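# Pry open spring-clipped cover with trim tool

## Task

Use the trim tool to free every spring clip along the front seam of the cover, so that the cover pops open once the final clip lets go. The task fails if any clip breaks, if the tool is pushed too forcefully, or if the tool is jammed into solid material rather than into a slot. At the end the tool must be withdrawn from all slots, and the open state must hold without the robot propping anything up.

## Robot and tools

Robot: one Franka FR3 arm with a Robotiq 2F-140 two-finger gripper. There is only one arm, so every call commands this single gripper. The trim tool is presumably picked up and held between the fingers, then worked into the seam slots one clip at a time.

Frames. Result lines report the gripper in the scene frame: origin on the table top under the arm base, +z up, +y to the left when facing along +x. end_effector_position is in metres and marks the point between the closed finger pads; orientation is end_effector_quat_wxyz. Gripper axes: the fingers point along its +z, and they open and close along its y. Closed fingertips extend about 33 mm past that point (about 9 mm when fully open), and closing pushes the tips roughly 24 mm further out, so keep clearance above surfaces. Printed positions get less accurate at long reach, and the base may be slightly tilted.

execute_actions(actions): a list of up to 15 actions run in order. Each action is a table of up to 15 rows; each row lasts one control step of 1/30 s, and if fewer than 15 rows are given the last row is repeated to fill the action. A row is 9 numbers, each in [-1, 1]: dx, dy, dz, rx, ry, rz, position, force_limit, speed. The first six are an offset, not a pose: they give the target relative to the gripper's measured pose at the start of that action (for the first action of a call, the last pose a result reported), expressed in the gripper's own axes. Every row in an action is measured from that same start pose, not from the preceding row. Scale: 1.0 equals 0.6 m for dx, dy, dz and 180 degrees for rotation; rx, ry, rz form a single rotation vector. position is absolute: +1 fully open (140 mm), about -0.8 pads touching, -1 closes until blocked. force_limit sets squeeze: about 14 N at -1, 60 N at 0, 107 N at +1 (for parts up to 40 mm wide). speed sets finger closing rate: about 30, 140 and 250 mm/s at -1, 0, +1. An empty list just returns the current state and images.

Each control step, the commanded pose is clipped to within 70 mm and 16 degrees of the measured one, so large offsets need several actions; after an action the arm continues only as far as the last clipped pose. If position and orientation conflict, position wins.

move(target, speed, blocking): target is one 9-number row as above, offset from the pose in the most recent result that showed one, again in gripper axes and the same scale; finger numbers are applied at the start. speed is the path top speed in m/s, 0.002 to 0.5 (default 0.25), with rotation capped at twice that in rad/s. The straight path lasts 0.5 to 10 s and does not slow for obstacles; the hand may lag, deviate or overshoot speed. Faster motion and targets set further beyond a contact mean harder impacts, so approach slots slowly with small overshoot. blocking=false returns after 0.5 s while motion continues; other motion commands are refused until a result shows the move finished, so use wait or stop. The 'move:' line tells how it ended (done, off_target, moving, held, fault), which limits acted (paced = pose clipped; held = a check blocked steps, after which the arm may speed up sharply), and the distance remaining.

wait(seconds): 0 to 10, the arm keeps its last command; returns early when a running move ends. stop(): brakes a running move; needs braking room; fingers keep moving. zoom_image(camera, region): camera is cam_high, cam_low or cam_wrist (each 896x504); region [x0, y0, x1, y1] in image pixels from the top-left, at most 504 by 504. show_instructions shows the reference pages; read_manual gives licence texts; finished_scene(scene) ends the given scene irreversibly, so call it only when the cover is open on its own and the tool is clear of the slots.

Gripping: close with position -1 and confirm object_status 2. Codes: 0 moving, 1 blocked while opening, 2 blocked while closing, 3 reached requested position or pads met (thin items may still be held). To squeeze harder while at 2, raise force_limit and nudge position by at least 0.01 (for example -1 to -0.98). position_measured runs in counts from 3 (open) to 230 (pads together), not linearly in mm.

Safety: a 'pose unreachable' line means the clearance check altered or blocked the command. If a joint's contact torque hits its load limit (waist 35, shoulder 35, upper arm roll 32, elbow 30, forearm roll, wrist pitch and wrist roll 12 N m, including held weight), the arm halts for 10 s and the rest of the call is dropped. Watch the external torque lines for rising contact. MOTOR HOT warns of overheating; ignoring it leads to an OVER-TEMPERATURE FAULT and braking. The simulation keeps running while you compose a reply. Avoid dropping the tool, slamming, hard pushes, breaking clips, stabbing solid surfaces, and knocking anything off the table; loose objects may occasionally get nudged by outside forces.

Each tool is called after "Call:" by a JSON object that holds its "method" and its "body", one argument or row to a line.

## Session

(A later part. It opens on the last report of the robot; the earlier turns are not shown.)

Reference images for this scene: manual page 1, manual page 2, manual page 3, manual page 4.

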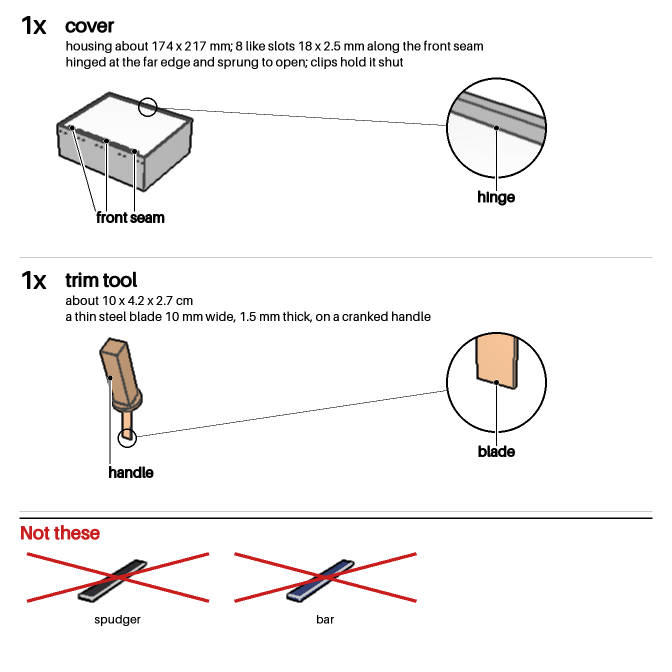

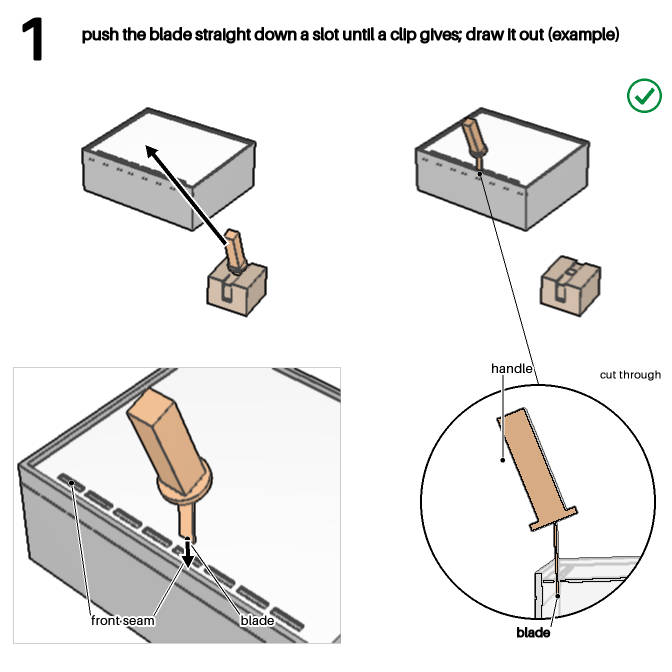

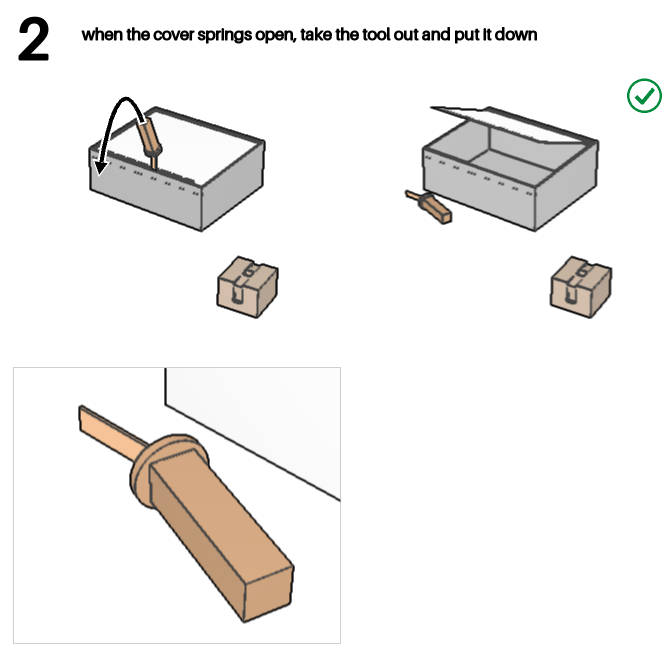

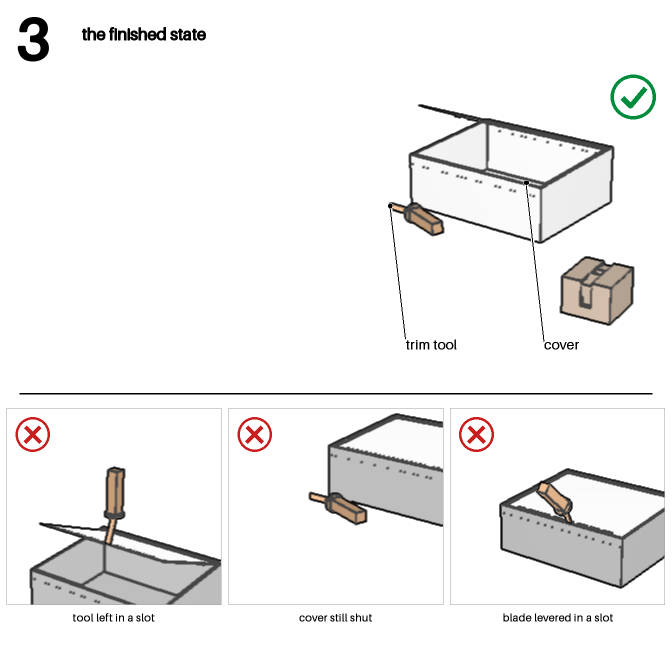

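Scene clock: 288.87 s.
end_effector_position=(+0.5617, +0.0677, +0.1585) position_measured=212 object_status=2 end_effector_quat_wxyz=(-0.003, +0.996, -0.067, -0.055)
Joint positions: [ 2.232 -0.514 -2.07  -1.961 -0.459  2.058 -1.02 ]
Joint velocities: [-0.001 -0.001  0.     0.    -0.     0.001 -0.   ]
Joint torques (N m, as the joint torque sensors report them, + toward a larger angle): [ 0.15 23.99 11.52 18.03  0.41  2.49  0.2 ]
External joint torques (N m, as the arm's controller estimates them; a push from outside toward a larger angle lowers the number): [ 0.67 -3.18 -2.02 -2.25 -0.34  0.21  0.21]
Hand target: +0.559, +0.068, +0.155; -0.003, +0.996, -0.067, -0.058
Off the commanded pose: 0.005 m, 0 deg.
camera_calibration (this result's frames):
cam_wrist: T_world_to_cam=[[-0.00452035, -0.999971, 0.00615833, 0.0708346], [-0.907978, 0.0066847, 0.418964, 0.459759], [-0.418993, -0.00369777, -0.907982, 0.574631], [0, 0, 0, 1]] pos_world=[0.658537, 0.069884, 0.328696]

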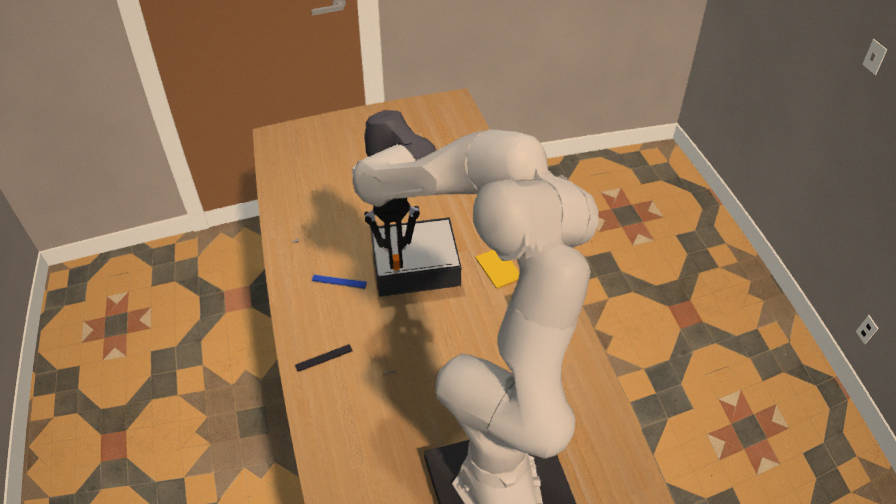

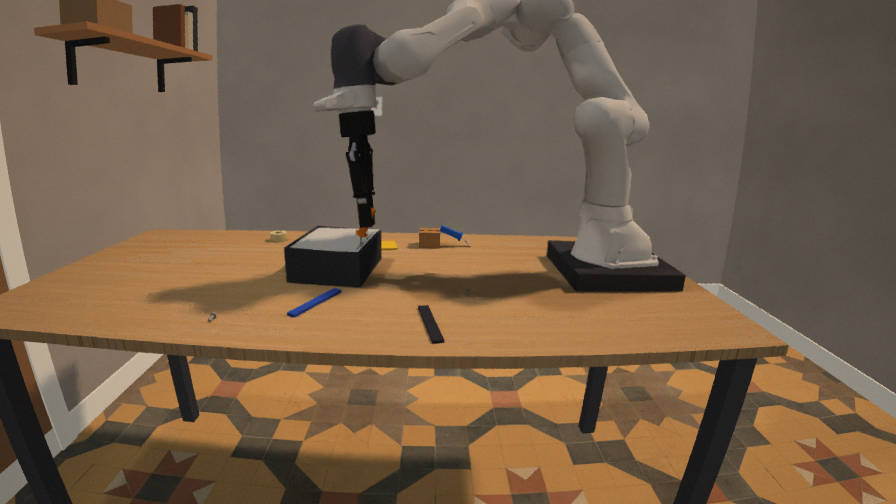

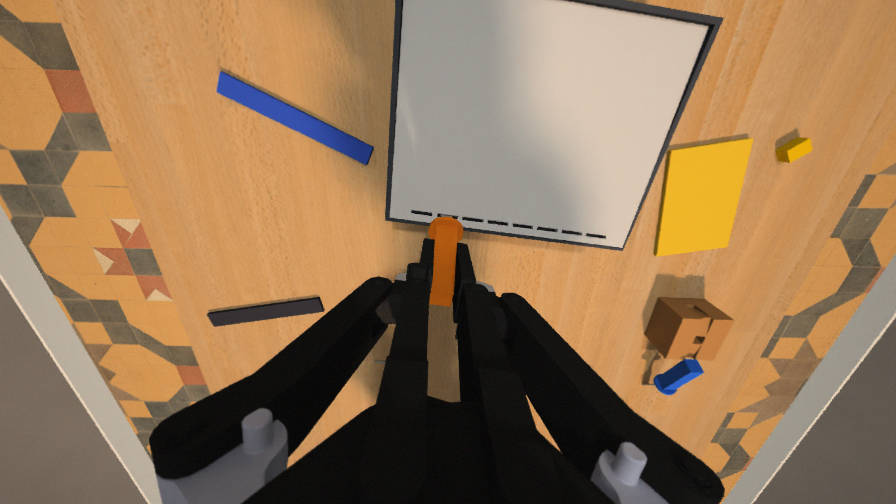

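Call:
{"method": "move", "body": {
  "target": [0.0105,0,-0.021,0,-0.033,0,-1,0.8,-0.6],
  "speed": 0.03
}}

Call:
{"method": "zoom_image", "body": {
  "camera": "cam_low",
  "region": [270,170,410,295]
}}

Scene clock: 294.03 s.
end_effector_position=(+0.5729, +0.0689, +0.1732) position_measured=212 object_status=2 end_effector_quat_wxyz=(-0.008, +0.993, -0.069, -0.100)
Joint positions: [ 2.316 -0.616 -2.103 -1.776 -0.459  1.873 -1.029]
Joint velocities: [ 0.004 -0.007 -0.     0.017  0.    -0.018 -0.004]
Joint torques (N m, as the joint torque sensors report them, + toward a larger angle): [-0.61 30.53 14.75 20.14  1.01  0.57 -0.11]
External joint torques (N m, as the arm's controller estimates them; a push from outside toward a larger angle lowers the number): [-0.23 -1.83 -1.1   0.27  0.11 -1.45 -0.11]
Hand target: +0.569, +0.068, +0.171; -0.007, +0.992, -0.066, -0.106
Off the commanded pose: 0.005 m, 1 deg.
move: off_target
camera_calibration (this result's frames):
cam_wrist: T_world_to_cam=[[-0.00934421, -0.999908, -0.00978592, 0.0774242], [-0.866957, 0.00322429, 0.498373, 0.426759], [-0.498296, 0.0131409, -0.866908, 0.629817], [0, 0, 0, 1]] pos_world=[0.68454, 0.0677647, 0.334065]

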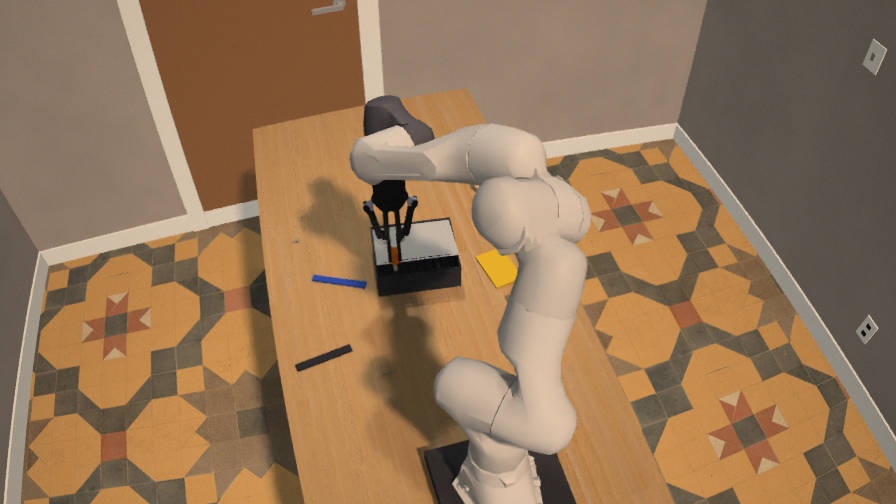

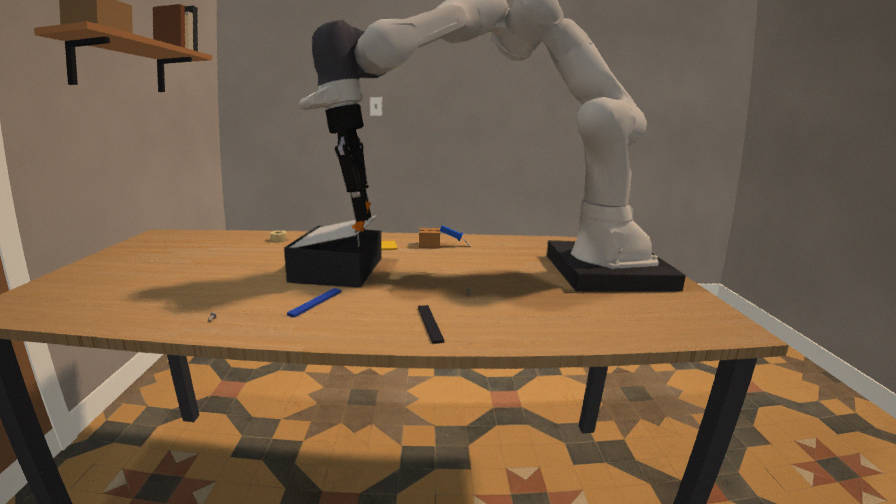

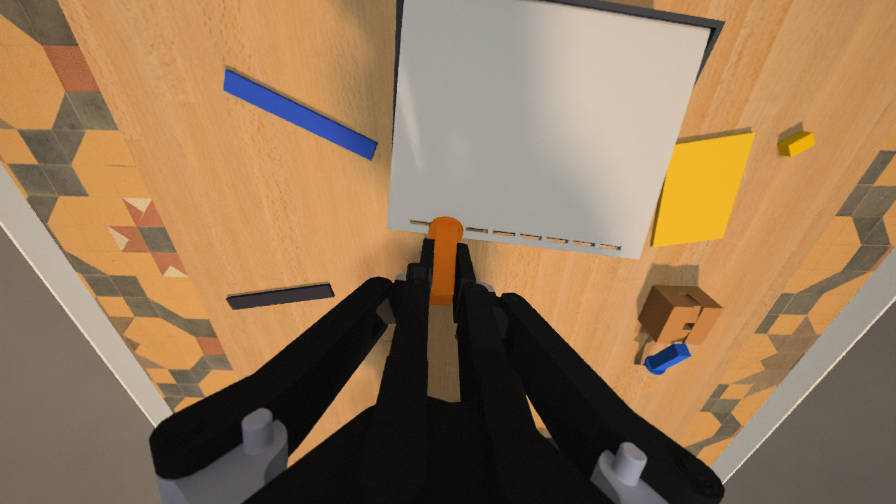

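Region (270, 170, 410, 295) of cam_low's 896x504 image, scaled by 3.600, with more detail than that image has; it fills the top 450 rows of this view, and the rest is white.

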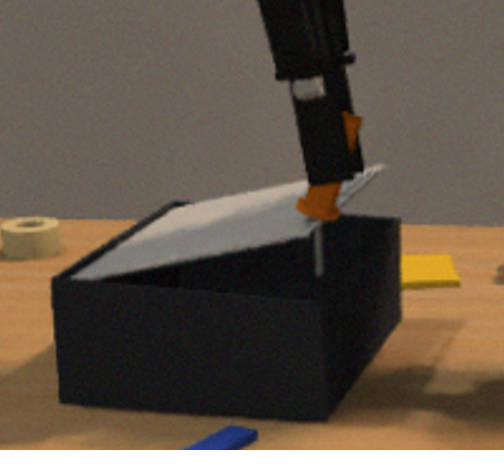

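Call:
{"method": "move", "body": {
  "target": [0.008,0,-0.04,0,-0.033,0,-1,0.8,-0.6],
  "speed": 0.03
}}

Call:
{"method": "zoom_image", "body": {
  "camera": "cam_low",
  "region": [270,170,410,295]
}}

Scene clock: 298.80 s.
end_effector_position=(+0.5850, +0.0694, +0.1981) position_measured=212 object_status=2 end_effector_quat_wxyz=(-0.013, +0.987, -0.071, -0.145)
Joint positions: [ 2.412 -0.719 -2.128 -1.547 -0.459  1.66  -1.04 ]
Joint velocities: [ 0.003 -0.01  -0.     0.014 -0.001 -0.038 -0.003]
Joint torques (N m, as the joint torque sensors report them, + toward a larger angle): [ 0.69 35.4  16.29 19.5   1.22  1.13 -0.17]
External joint torques (N m, as the arm's controller estimates them; a push from outside toward a larger angle lowers the number): [ 1.23 -2.33 -0.94  0.01  0.11 -0.69 -0.17]
Hand target: +0.582, +0.069, +0.197; -0.012, +0.986, -0.067, -0.150
Off the commanded pose: 0.004 m, 1 deg.
move: off_target
camera_calibration (this result's frames):
cam_wrist: T_world_to_cam=[[-0.0149693, -0.999587, -0.0245221, 0.0844774], [-0.818033, -0.00185974, 0.575168, 0.381395], [-0.574976, 0.0286697, -0.817668, 0.69147], [0, 0, 0, 1]] pos_world=[0.710837, 0.0653275, 0.348098]

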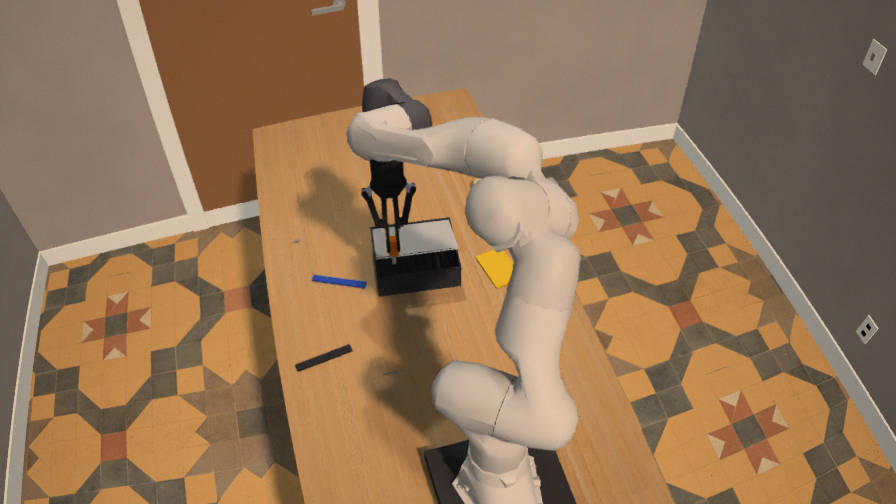

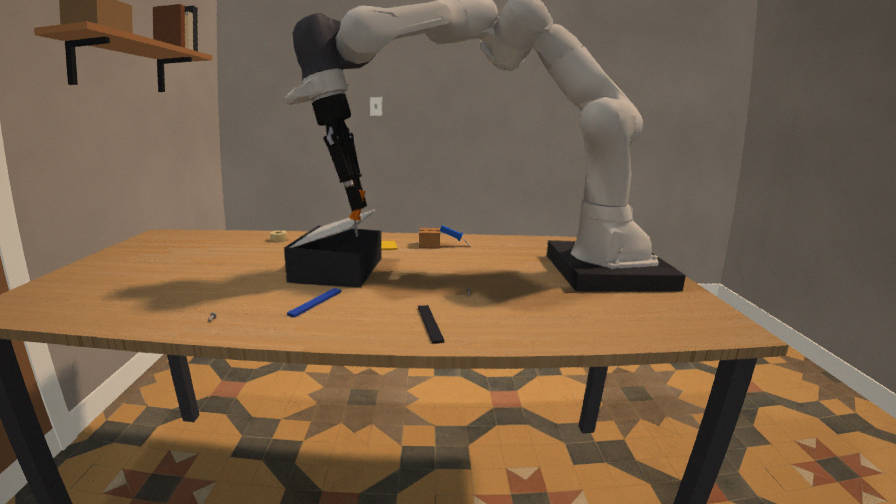

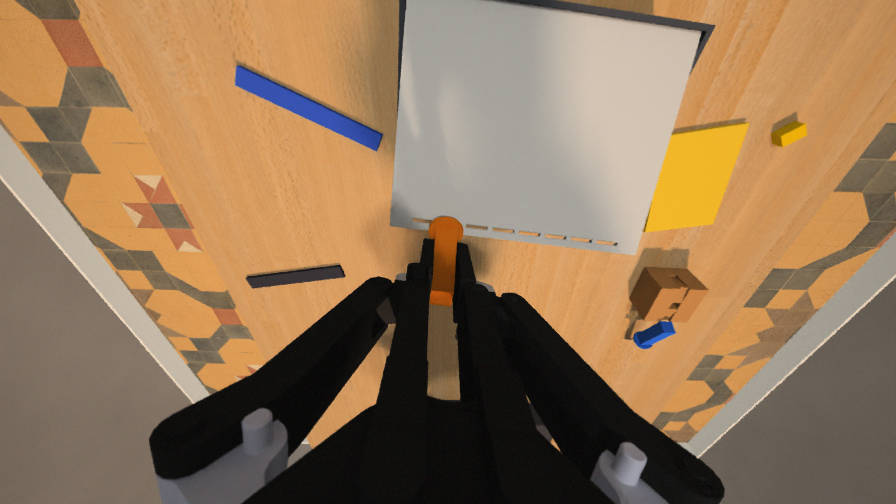

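Region (270, 170, 410, 295) of cam_low's 896x504 image, scaled by 3.600, with more detail than that image has; it fills the top 450 rows of this view, and the rest is white.

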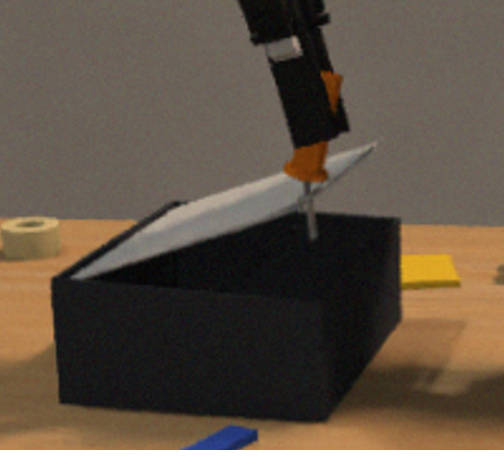

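Call:
{"method": "move", "body": {
  "target": [-0.009,0,-0.065,0,-0.004,0,-1,0.8,-0.6],
  "speed": 0.04
}}

Call:
{"method": "zoom_image", "body": {
  "camera": "cam_low",
  "region": [270,170,410,295]
}}

Scene clock: 302.17 s.
end_effector_position=(+0.5923, +0.0666, +0.2361) position_measured=212 object_status=2 end_effector_quat_wxyz=(-0.013, +0.986, -0.075, -0.149)
Joint positions: [ 2.437 -0.72  -2.115 -1.438 -0.449  1.554 -1.045]
Joint velocities: [ 0.    -0.001  0.003  0.002 -0.    -0.012 -0.001]
Joint torques (N m, as the joint torque sensors report them, + toward a larger angle): [ 0.38 37.7  18.59 20.07  1.81  0.96 -0.14]
External joint torques (N m, as the arm's controller estimates them; a push from outside toward a larger angle lowers the number): [ 0.95 -0.77  1.81  0.51  0.63 -0.82 -0.13]
Hand target: +0.591, +0.069, +0.237; -0.014, +0.986, -0.070, -0.151
Off the commanded pose: 0.002 m, 1 deg.
move: done
camera_calibration (this result's frames):
cam_wrist: T_world_to_cam=[[-0.0226609, -0.999475, -0.0231504, 0.087003], [-0.813393, 0.00496837, 0.581693, 0.360681], [-0.581273, 0.032012, -0.813079, 0.72924], [0, 0, 0, 1]] pos_world=[0.719234, 0.0618208, 0.385137]

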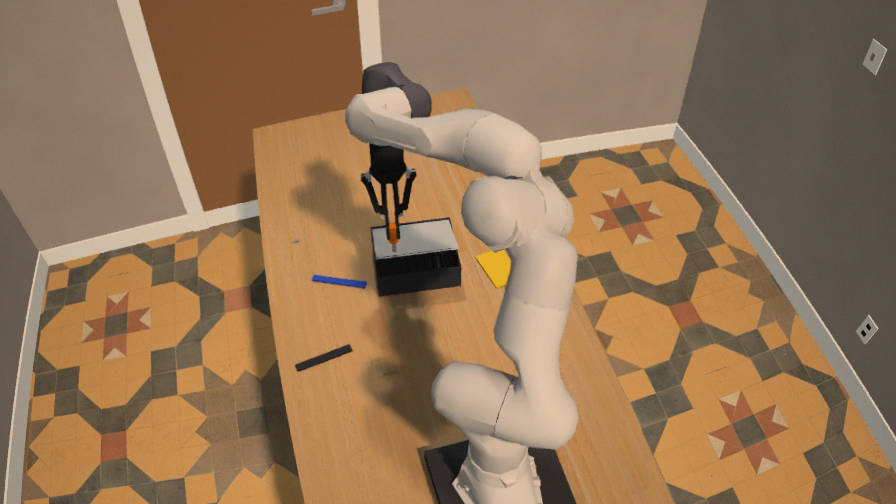

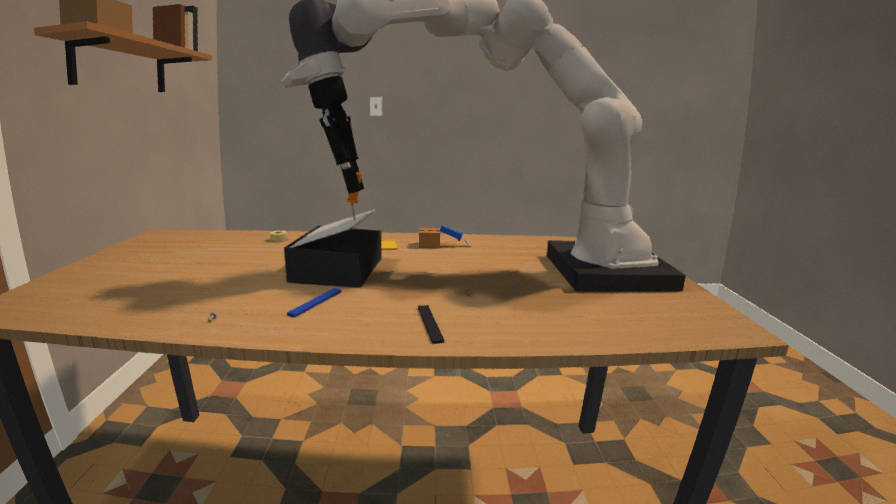

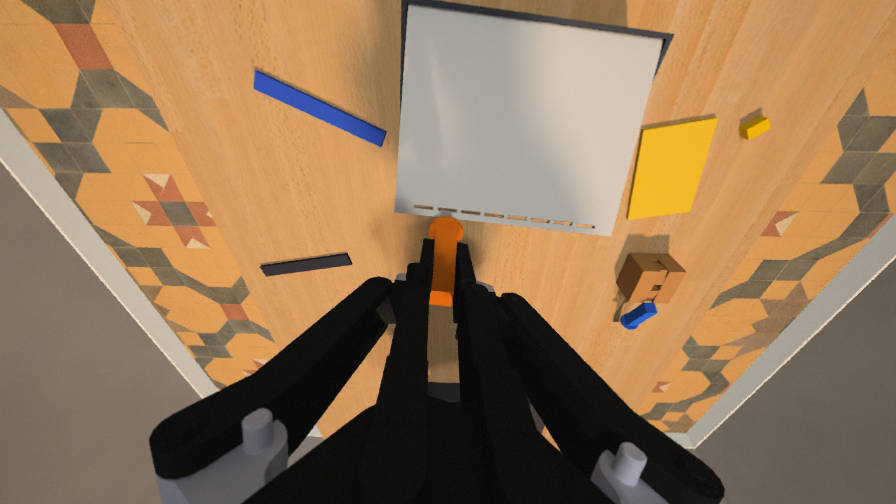

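Region (270, 170, 410, 295) of cam_low's 896x504 image, scaled by 3.600, with more detail than that image has; it fills the top 450 rows of this view, and the rest is white.

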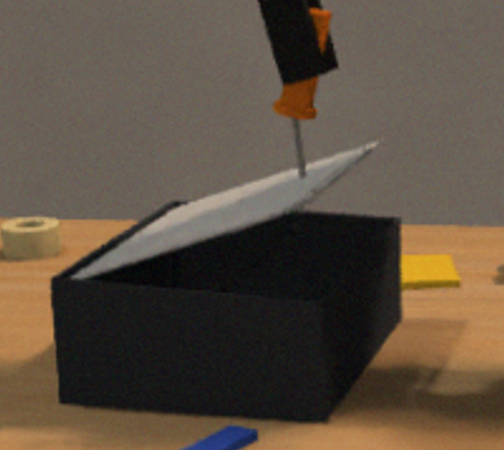

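Call:
{"method": "move", "body": {
  "target": [-0.13,0.05,0.01,0,0,0,-1,0.8,-0.6],
  "speed": 0.15
}}

Scene clock: 329.37 s.
end_effector_position=(+0.5106, +0.0460, +0.2504) position_measured=212 object_status=2 end_effector_quat_wxyz=(-0.009, +0.985, -0.080, -0.152)
Joint positions: [ 2.081 -0.494 -1.895 -1.806 -0.339  1.659 -1.072]
Joint velocities: [-0.005  0.001  0.013 -0.002  0.001  0.01  -0.006]
Joint torques (N m, as the joint torque sensors report them, + toward a larger angle): [-2.89 21.53 15.78 20.74  1.62  2.21 -0.21]
External joint torques (N m, as the arm's controller estimates them; a push from outside toward a larger angle lowers the number): [-2.73 -2.2   1.68 -0.17  0.53  0.45 -0.2 ]
Hand target: +0.511, +0.048, +0.250; -0.012, +0.986, -0.076, -0.151
Off the commanded pose: 0.004 m, 1 deg.
move: off_target
camera_calibration (this result's frames):
cam_wrist: T_world_to_cam=[[-0.0328295, -0.999368, -0.0136268, 0.067713], [-0.808897, 0.0185595, 0.587658, 0.281599], [-0.587034, 0.0303151, -0.808995, 0.696059], [0, 0, 0, 1]] pos_world=[0.638618, 0.0413427, 0.398547]

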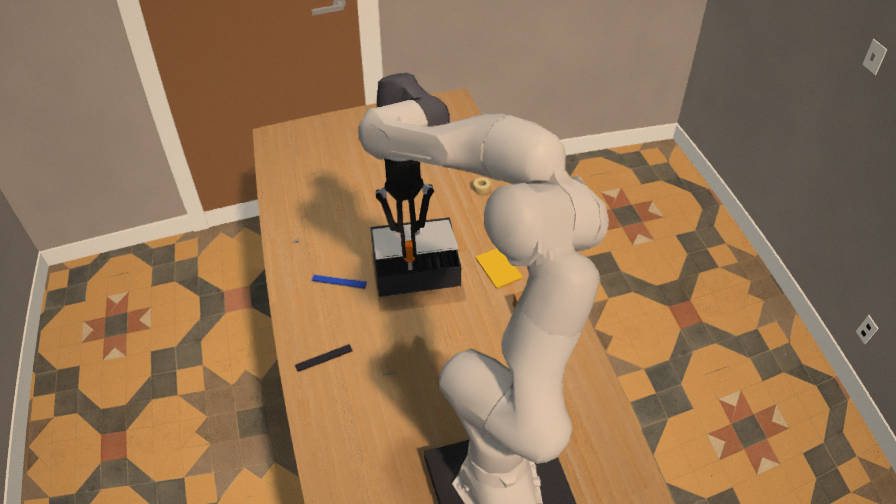

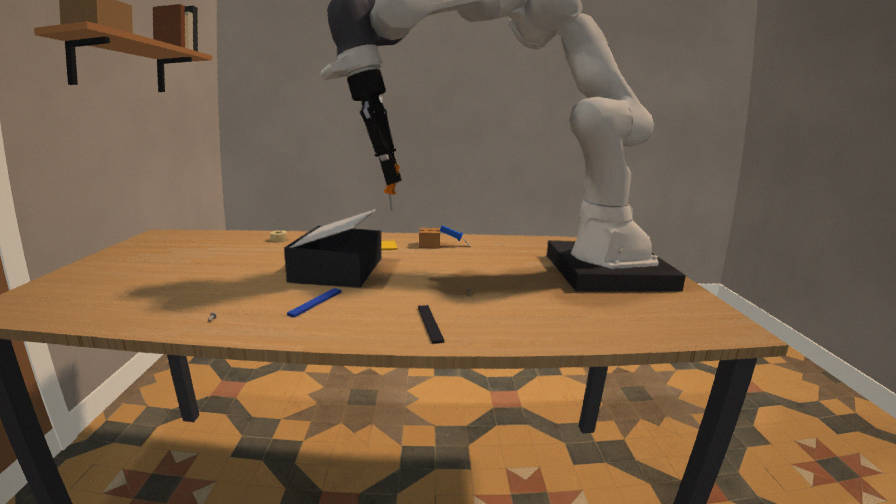

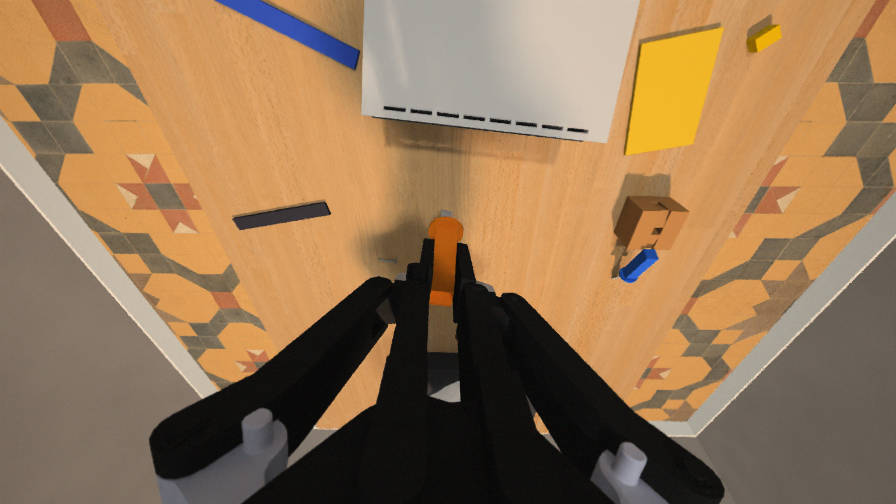

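Call:
{"method": "move", "body": {
  "target": [-0.036,0.182,0.308,-0.168,0.342,0.45,-1,0.8,-0.6],
  "speed": 0.25
}}

Scene clock: 337.10 s.
end_effector_position=(+0.4244, -0.0575, +0.0843) position_measured=212 object_status=2 end_effector_quat_wxyz=(+0.346, +0.613, -0.621, +0.346)
Joint positions: [ 1.76   1.315 -1.207 -2.393  0.478  2.251  0.129]
Joint velocities: [ 0.    -0.     0.     0.001  0.003 -0.008  0.022]
Joint torques (N m, as the joint torque sensors report them, + toward a larger angle): [  0.63 -21.31 -26.45   1.81   1.1    0.3    0.57]
External joint torques (N m, as the arm's controller estimates them; a push from outside toward a larger angle lowers the number): [ 1.02  1.31 -0.62  1.5   1.09 -0.75  0.54]
Hand target: +0.423, -0.057, +0.084; +0.344, +0.608, -0.626, +0.347
Off the commanded pose: 0.010 m, 1 deg.
move: off_target
camera_calibration (this result's frames):
cam_wrist: T_world_to_cam=[[-0.992672, -0.0411097, 0.113629, 0.410869], [-0.104573, 0.763444, -0.637352, 0.158573], [-0.0605483, -0.644564, -0.762149, 0.247996], [0, 0, 0, 1]] pos_world=[0.439456, 0.0556783, 0.24339]

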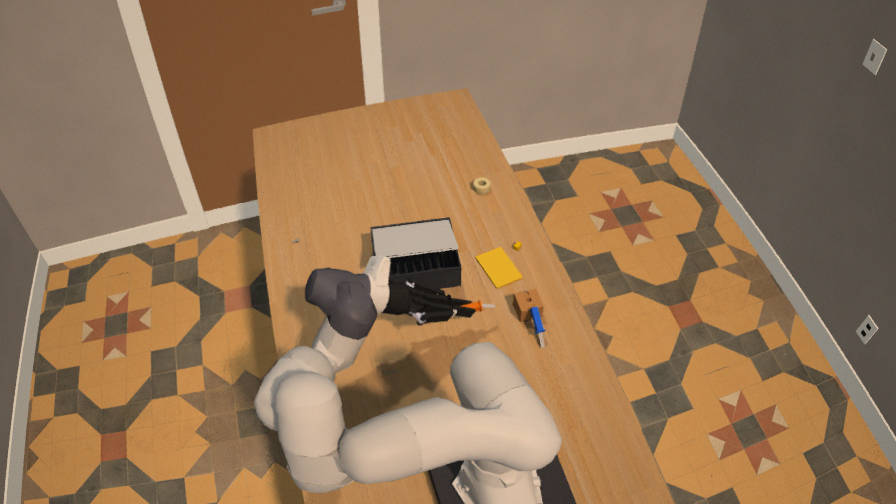

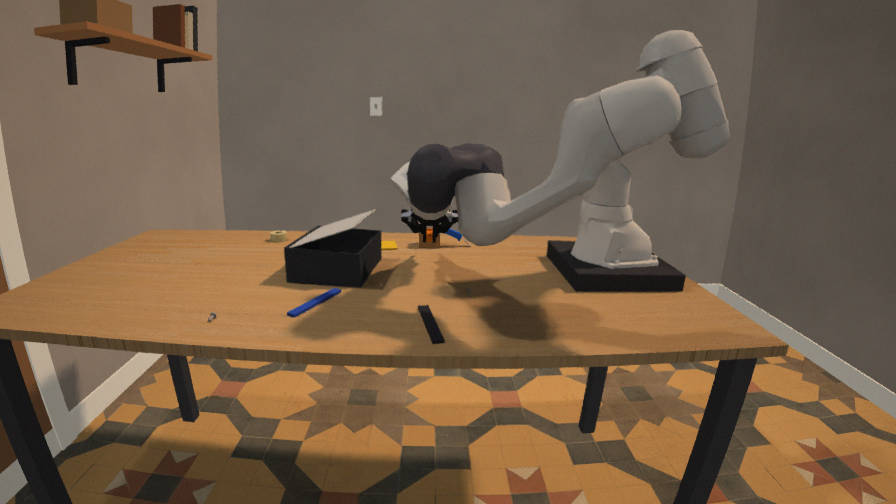

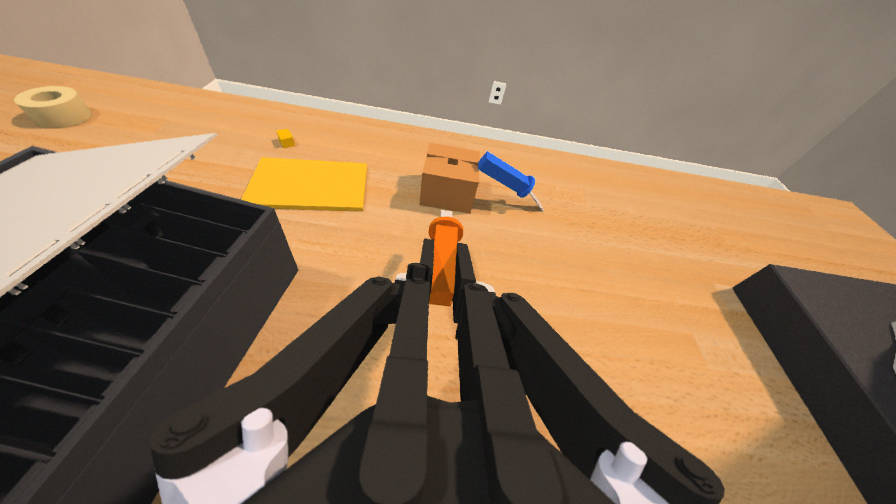

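Call:
{"method": "move", "body": {
  "target": [-0.0726,0,0.044,0,0,0,-1,0.8,-0.6],
  "speed": 0.06
}}

Call:
{"method": "zoom_image", "body": {
  "camera": "cam_high",
  "region": [380,260,540,360]
}}

Scene clock: 341.17 s.
end_effector_position=(+0.4233, -0.0579, +0.0353) position_measured=212 object_status=2 end_effector_quat_wxyz=(+0.350, +0.615, -0.617, +0.344)
Joint positions: [ 1.705  1.366 -1.1   -2.341  0.531  2.286  0.164]
Joint velocities: [-0.     0.007  0.     0.004  0.013  0.004  0.007]
Joint torques (N m, as the joint torque sensors report them, + toward a larger angle): [ -1.71 -23.31 -24.8    0.99   1.25   1.29   0.41]
External joint torques (N m, as the arm's controller estimates them; a push from outside toward a larger angle lowers the number): [-1.24  0.68  0.72  2.49  1.17  0.36  0.39]
Hand target: +0.424, -0.058, +0.034; +0.346, +0.612, -0.621, +0.346
Off the commanded pose: 0.003 m, 1 deg.
move: done
camera_calibration (this result's frames):
cam_wrist: T_world_to_cam=[[-0.99122, -0.0438414, 0.124745, 0.414125], [-0.11407, 0.760648, -0.639064, 0.131453], [-0.0668695, -0.647683, -0.75897, 0.212721], [0, 0, 0, 1]] pos_world=[0.439708, 0.0559421, 0.193796]

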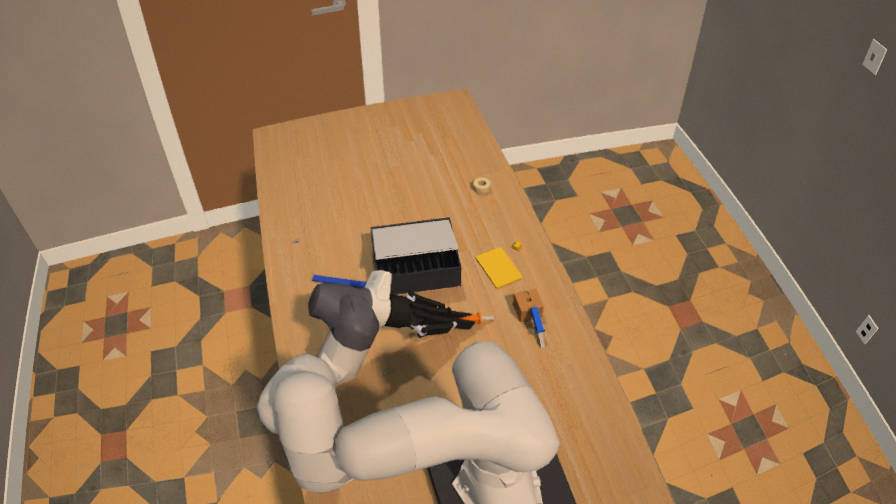

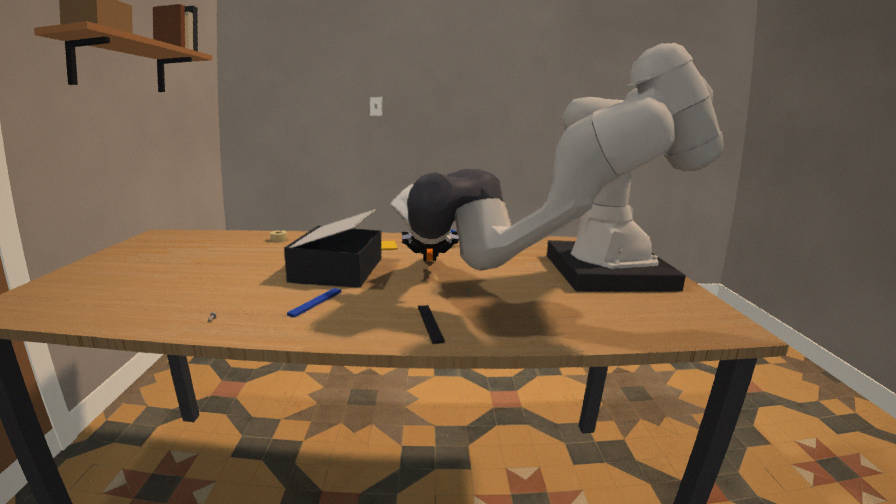

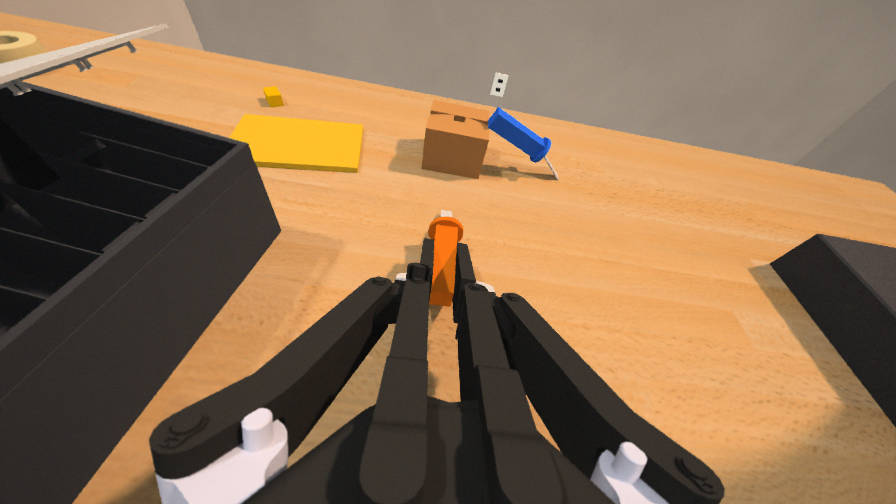

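Region (380, 260, 540, 360) of cam_high's 896x504 image, scaled by 3.150, with more detail than that image has; it fills the top 315 rows of this view, and the rest is white.

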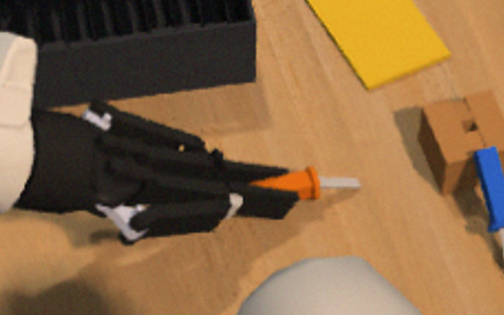

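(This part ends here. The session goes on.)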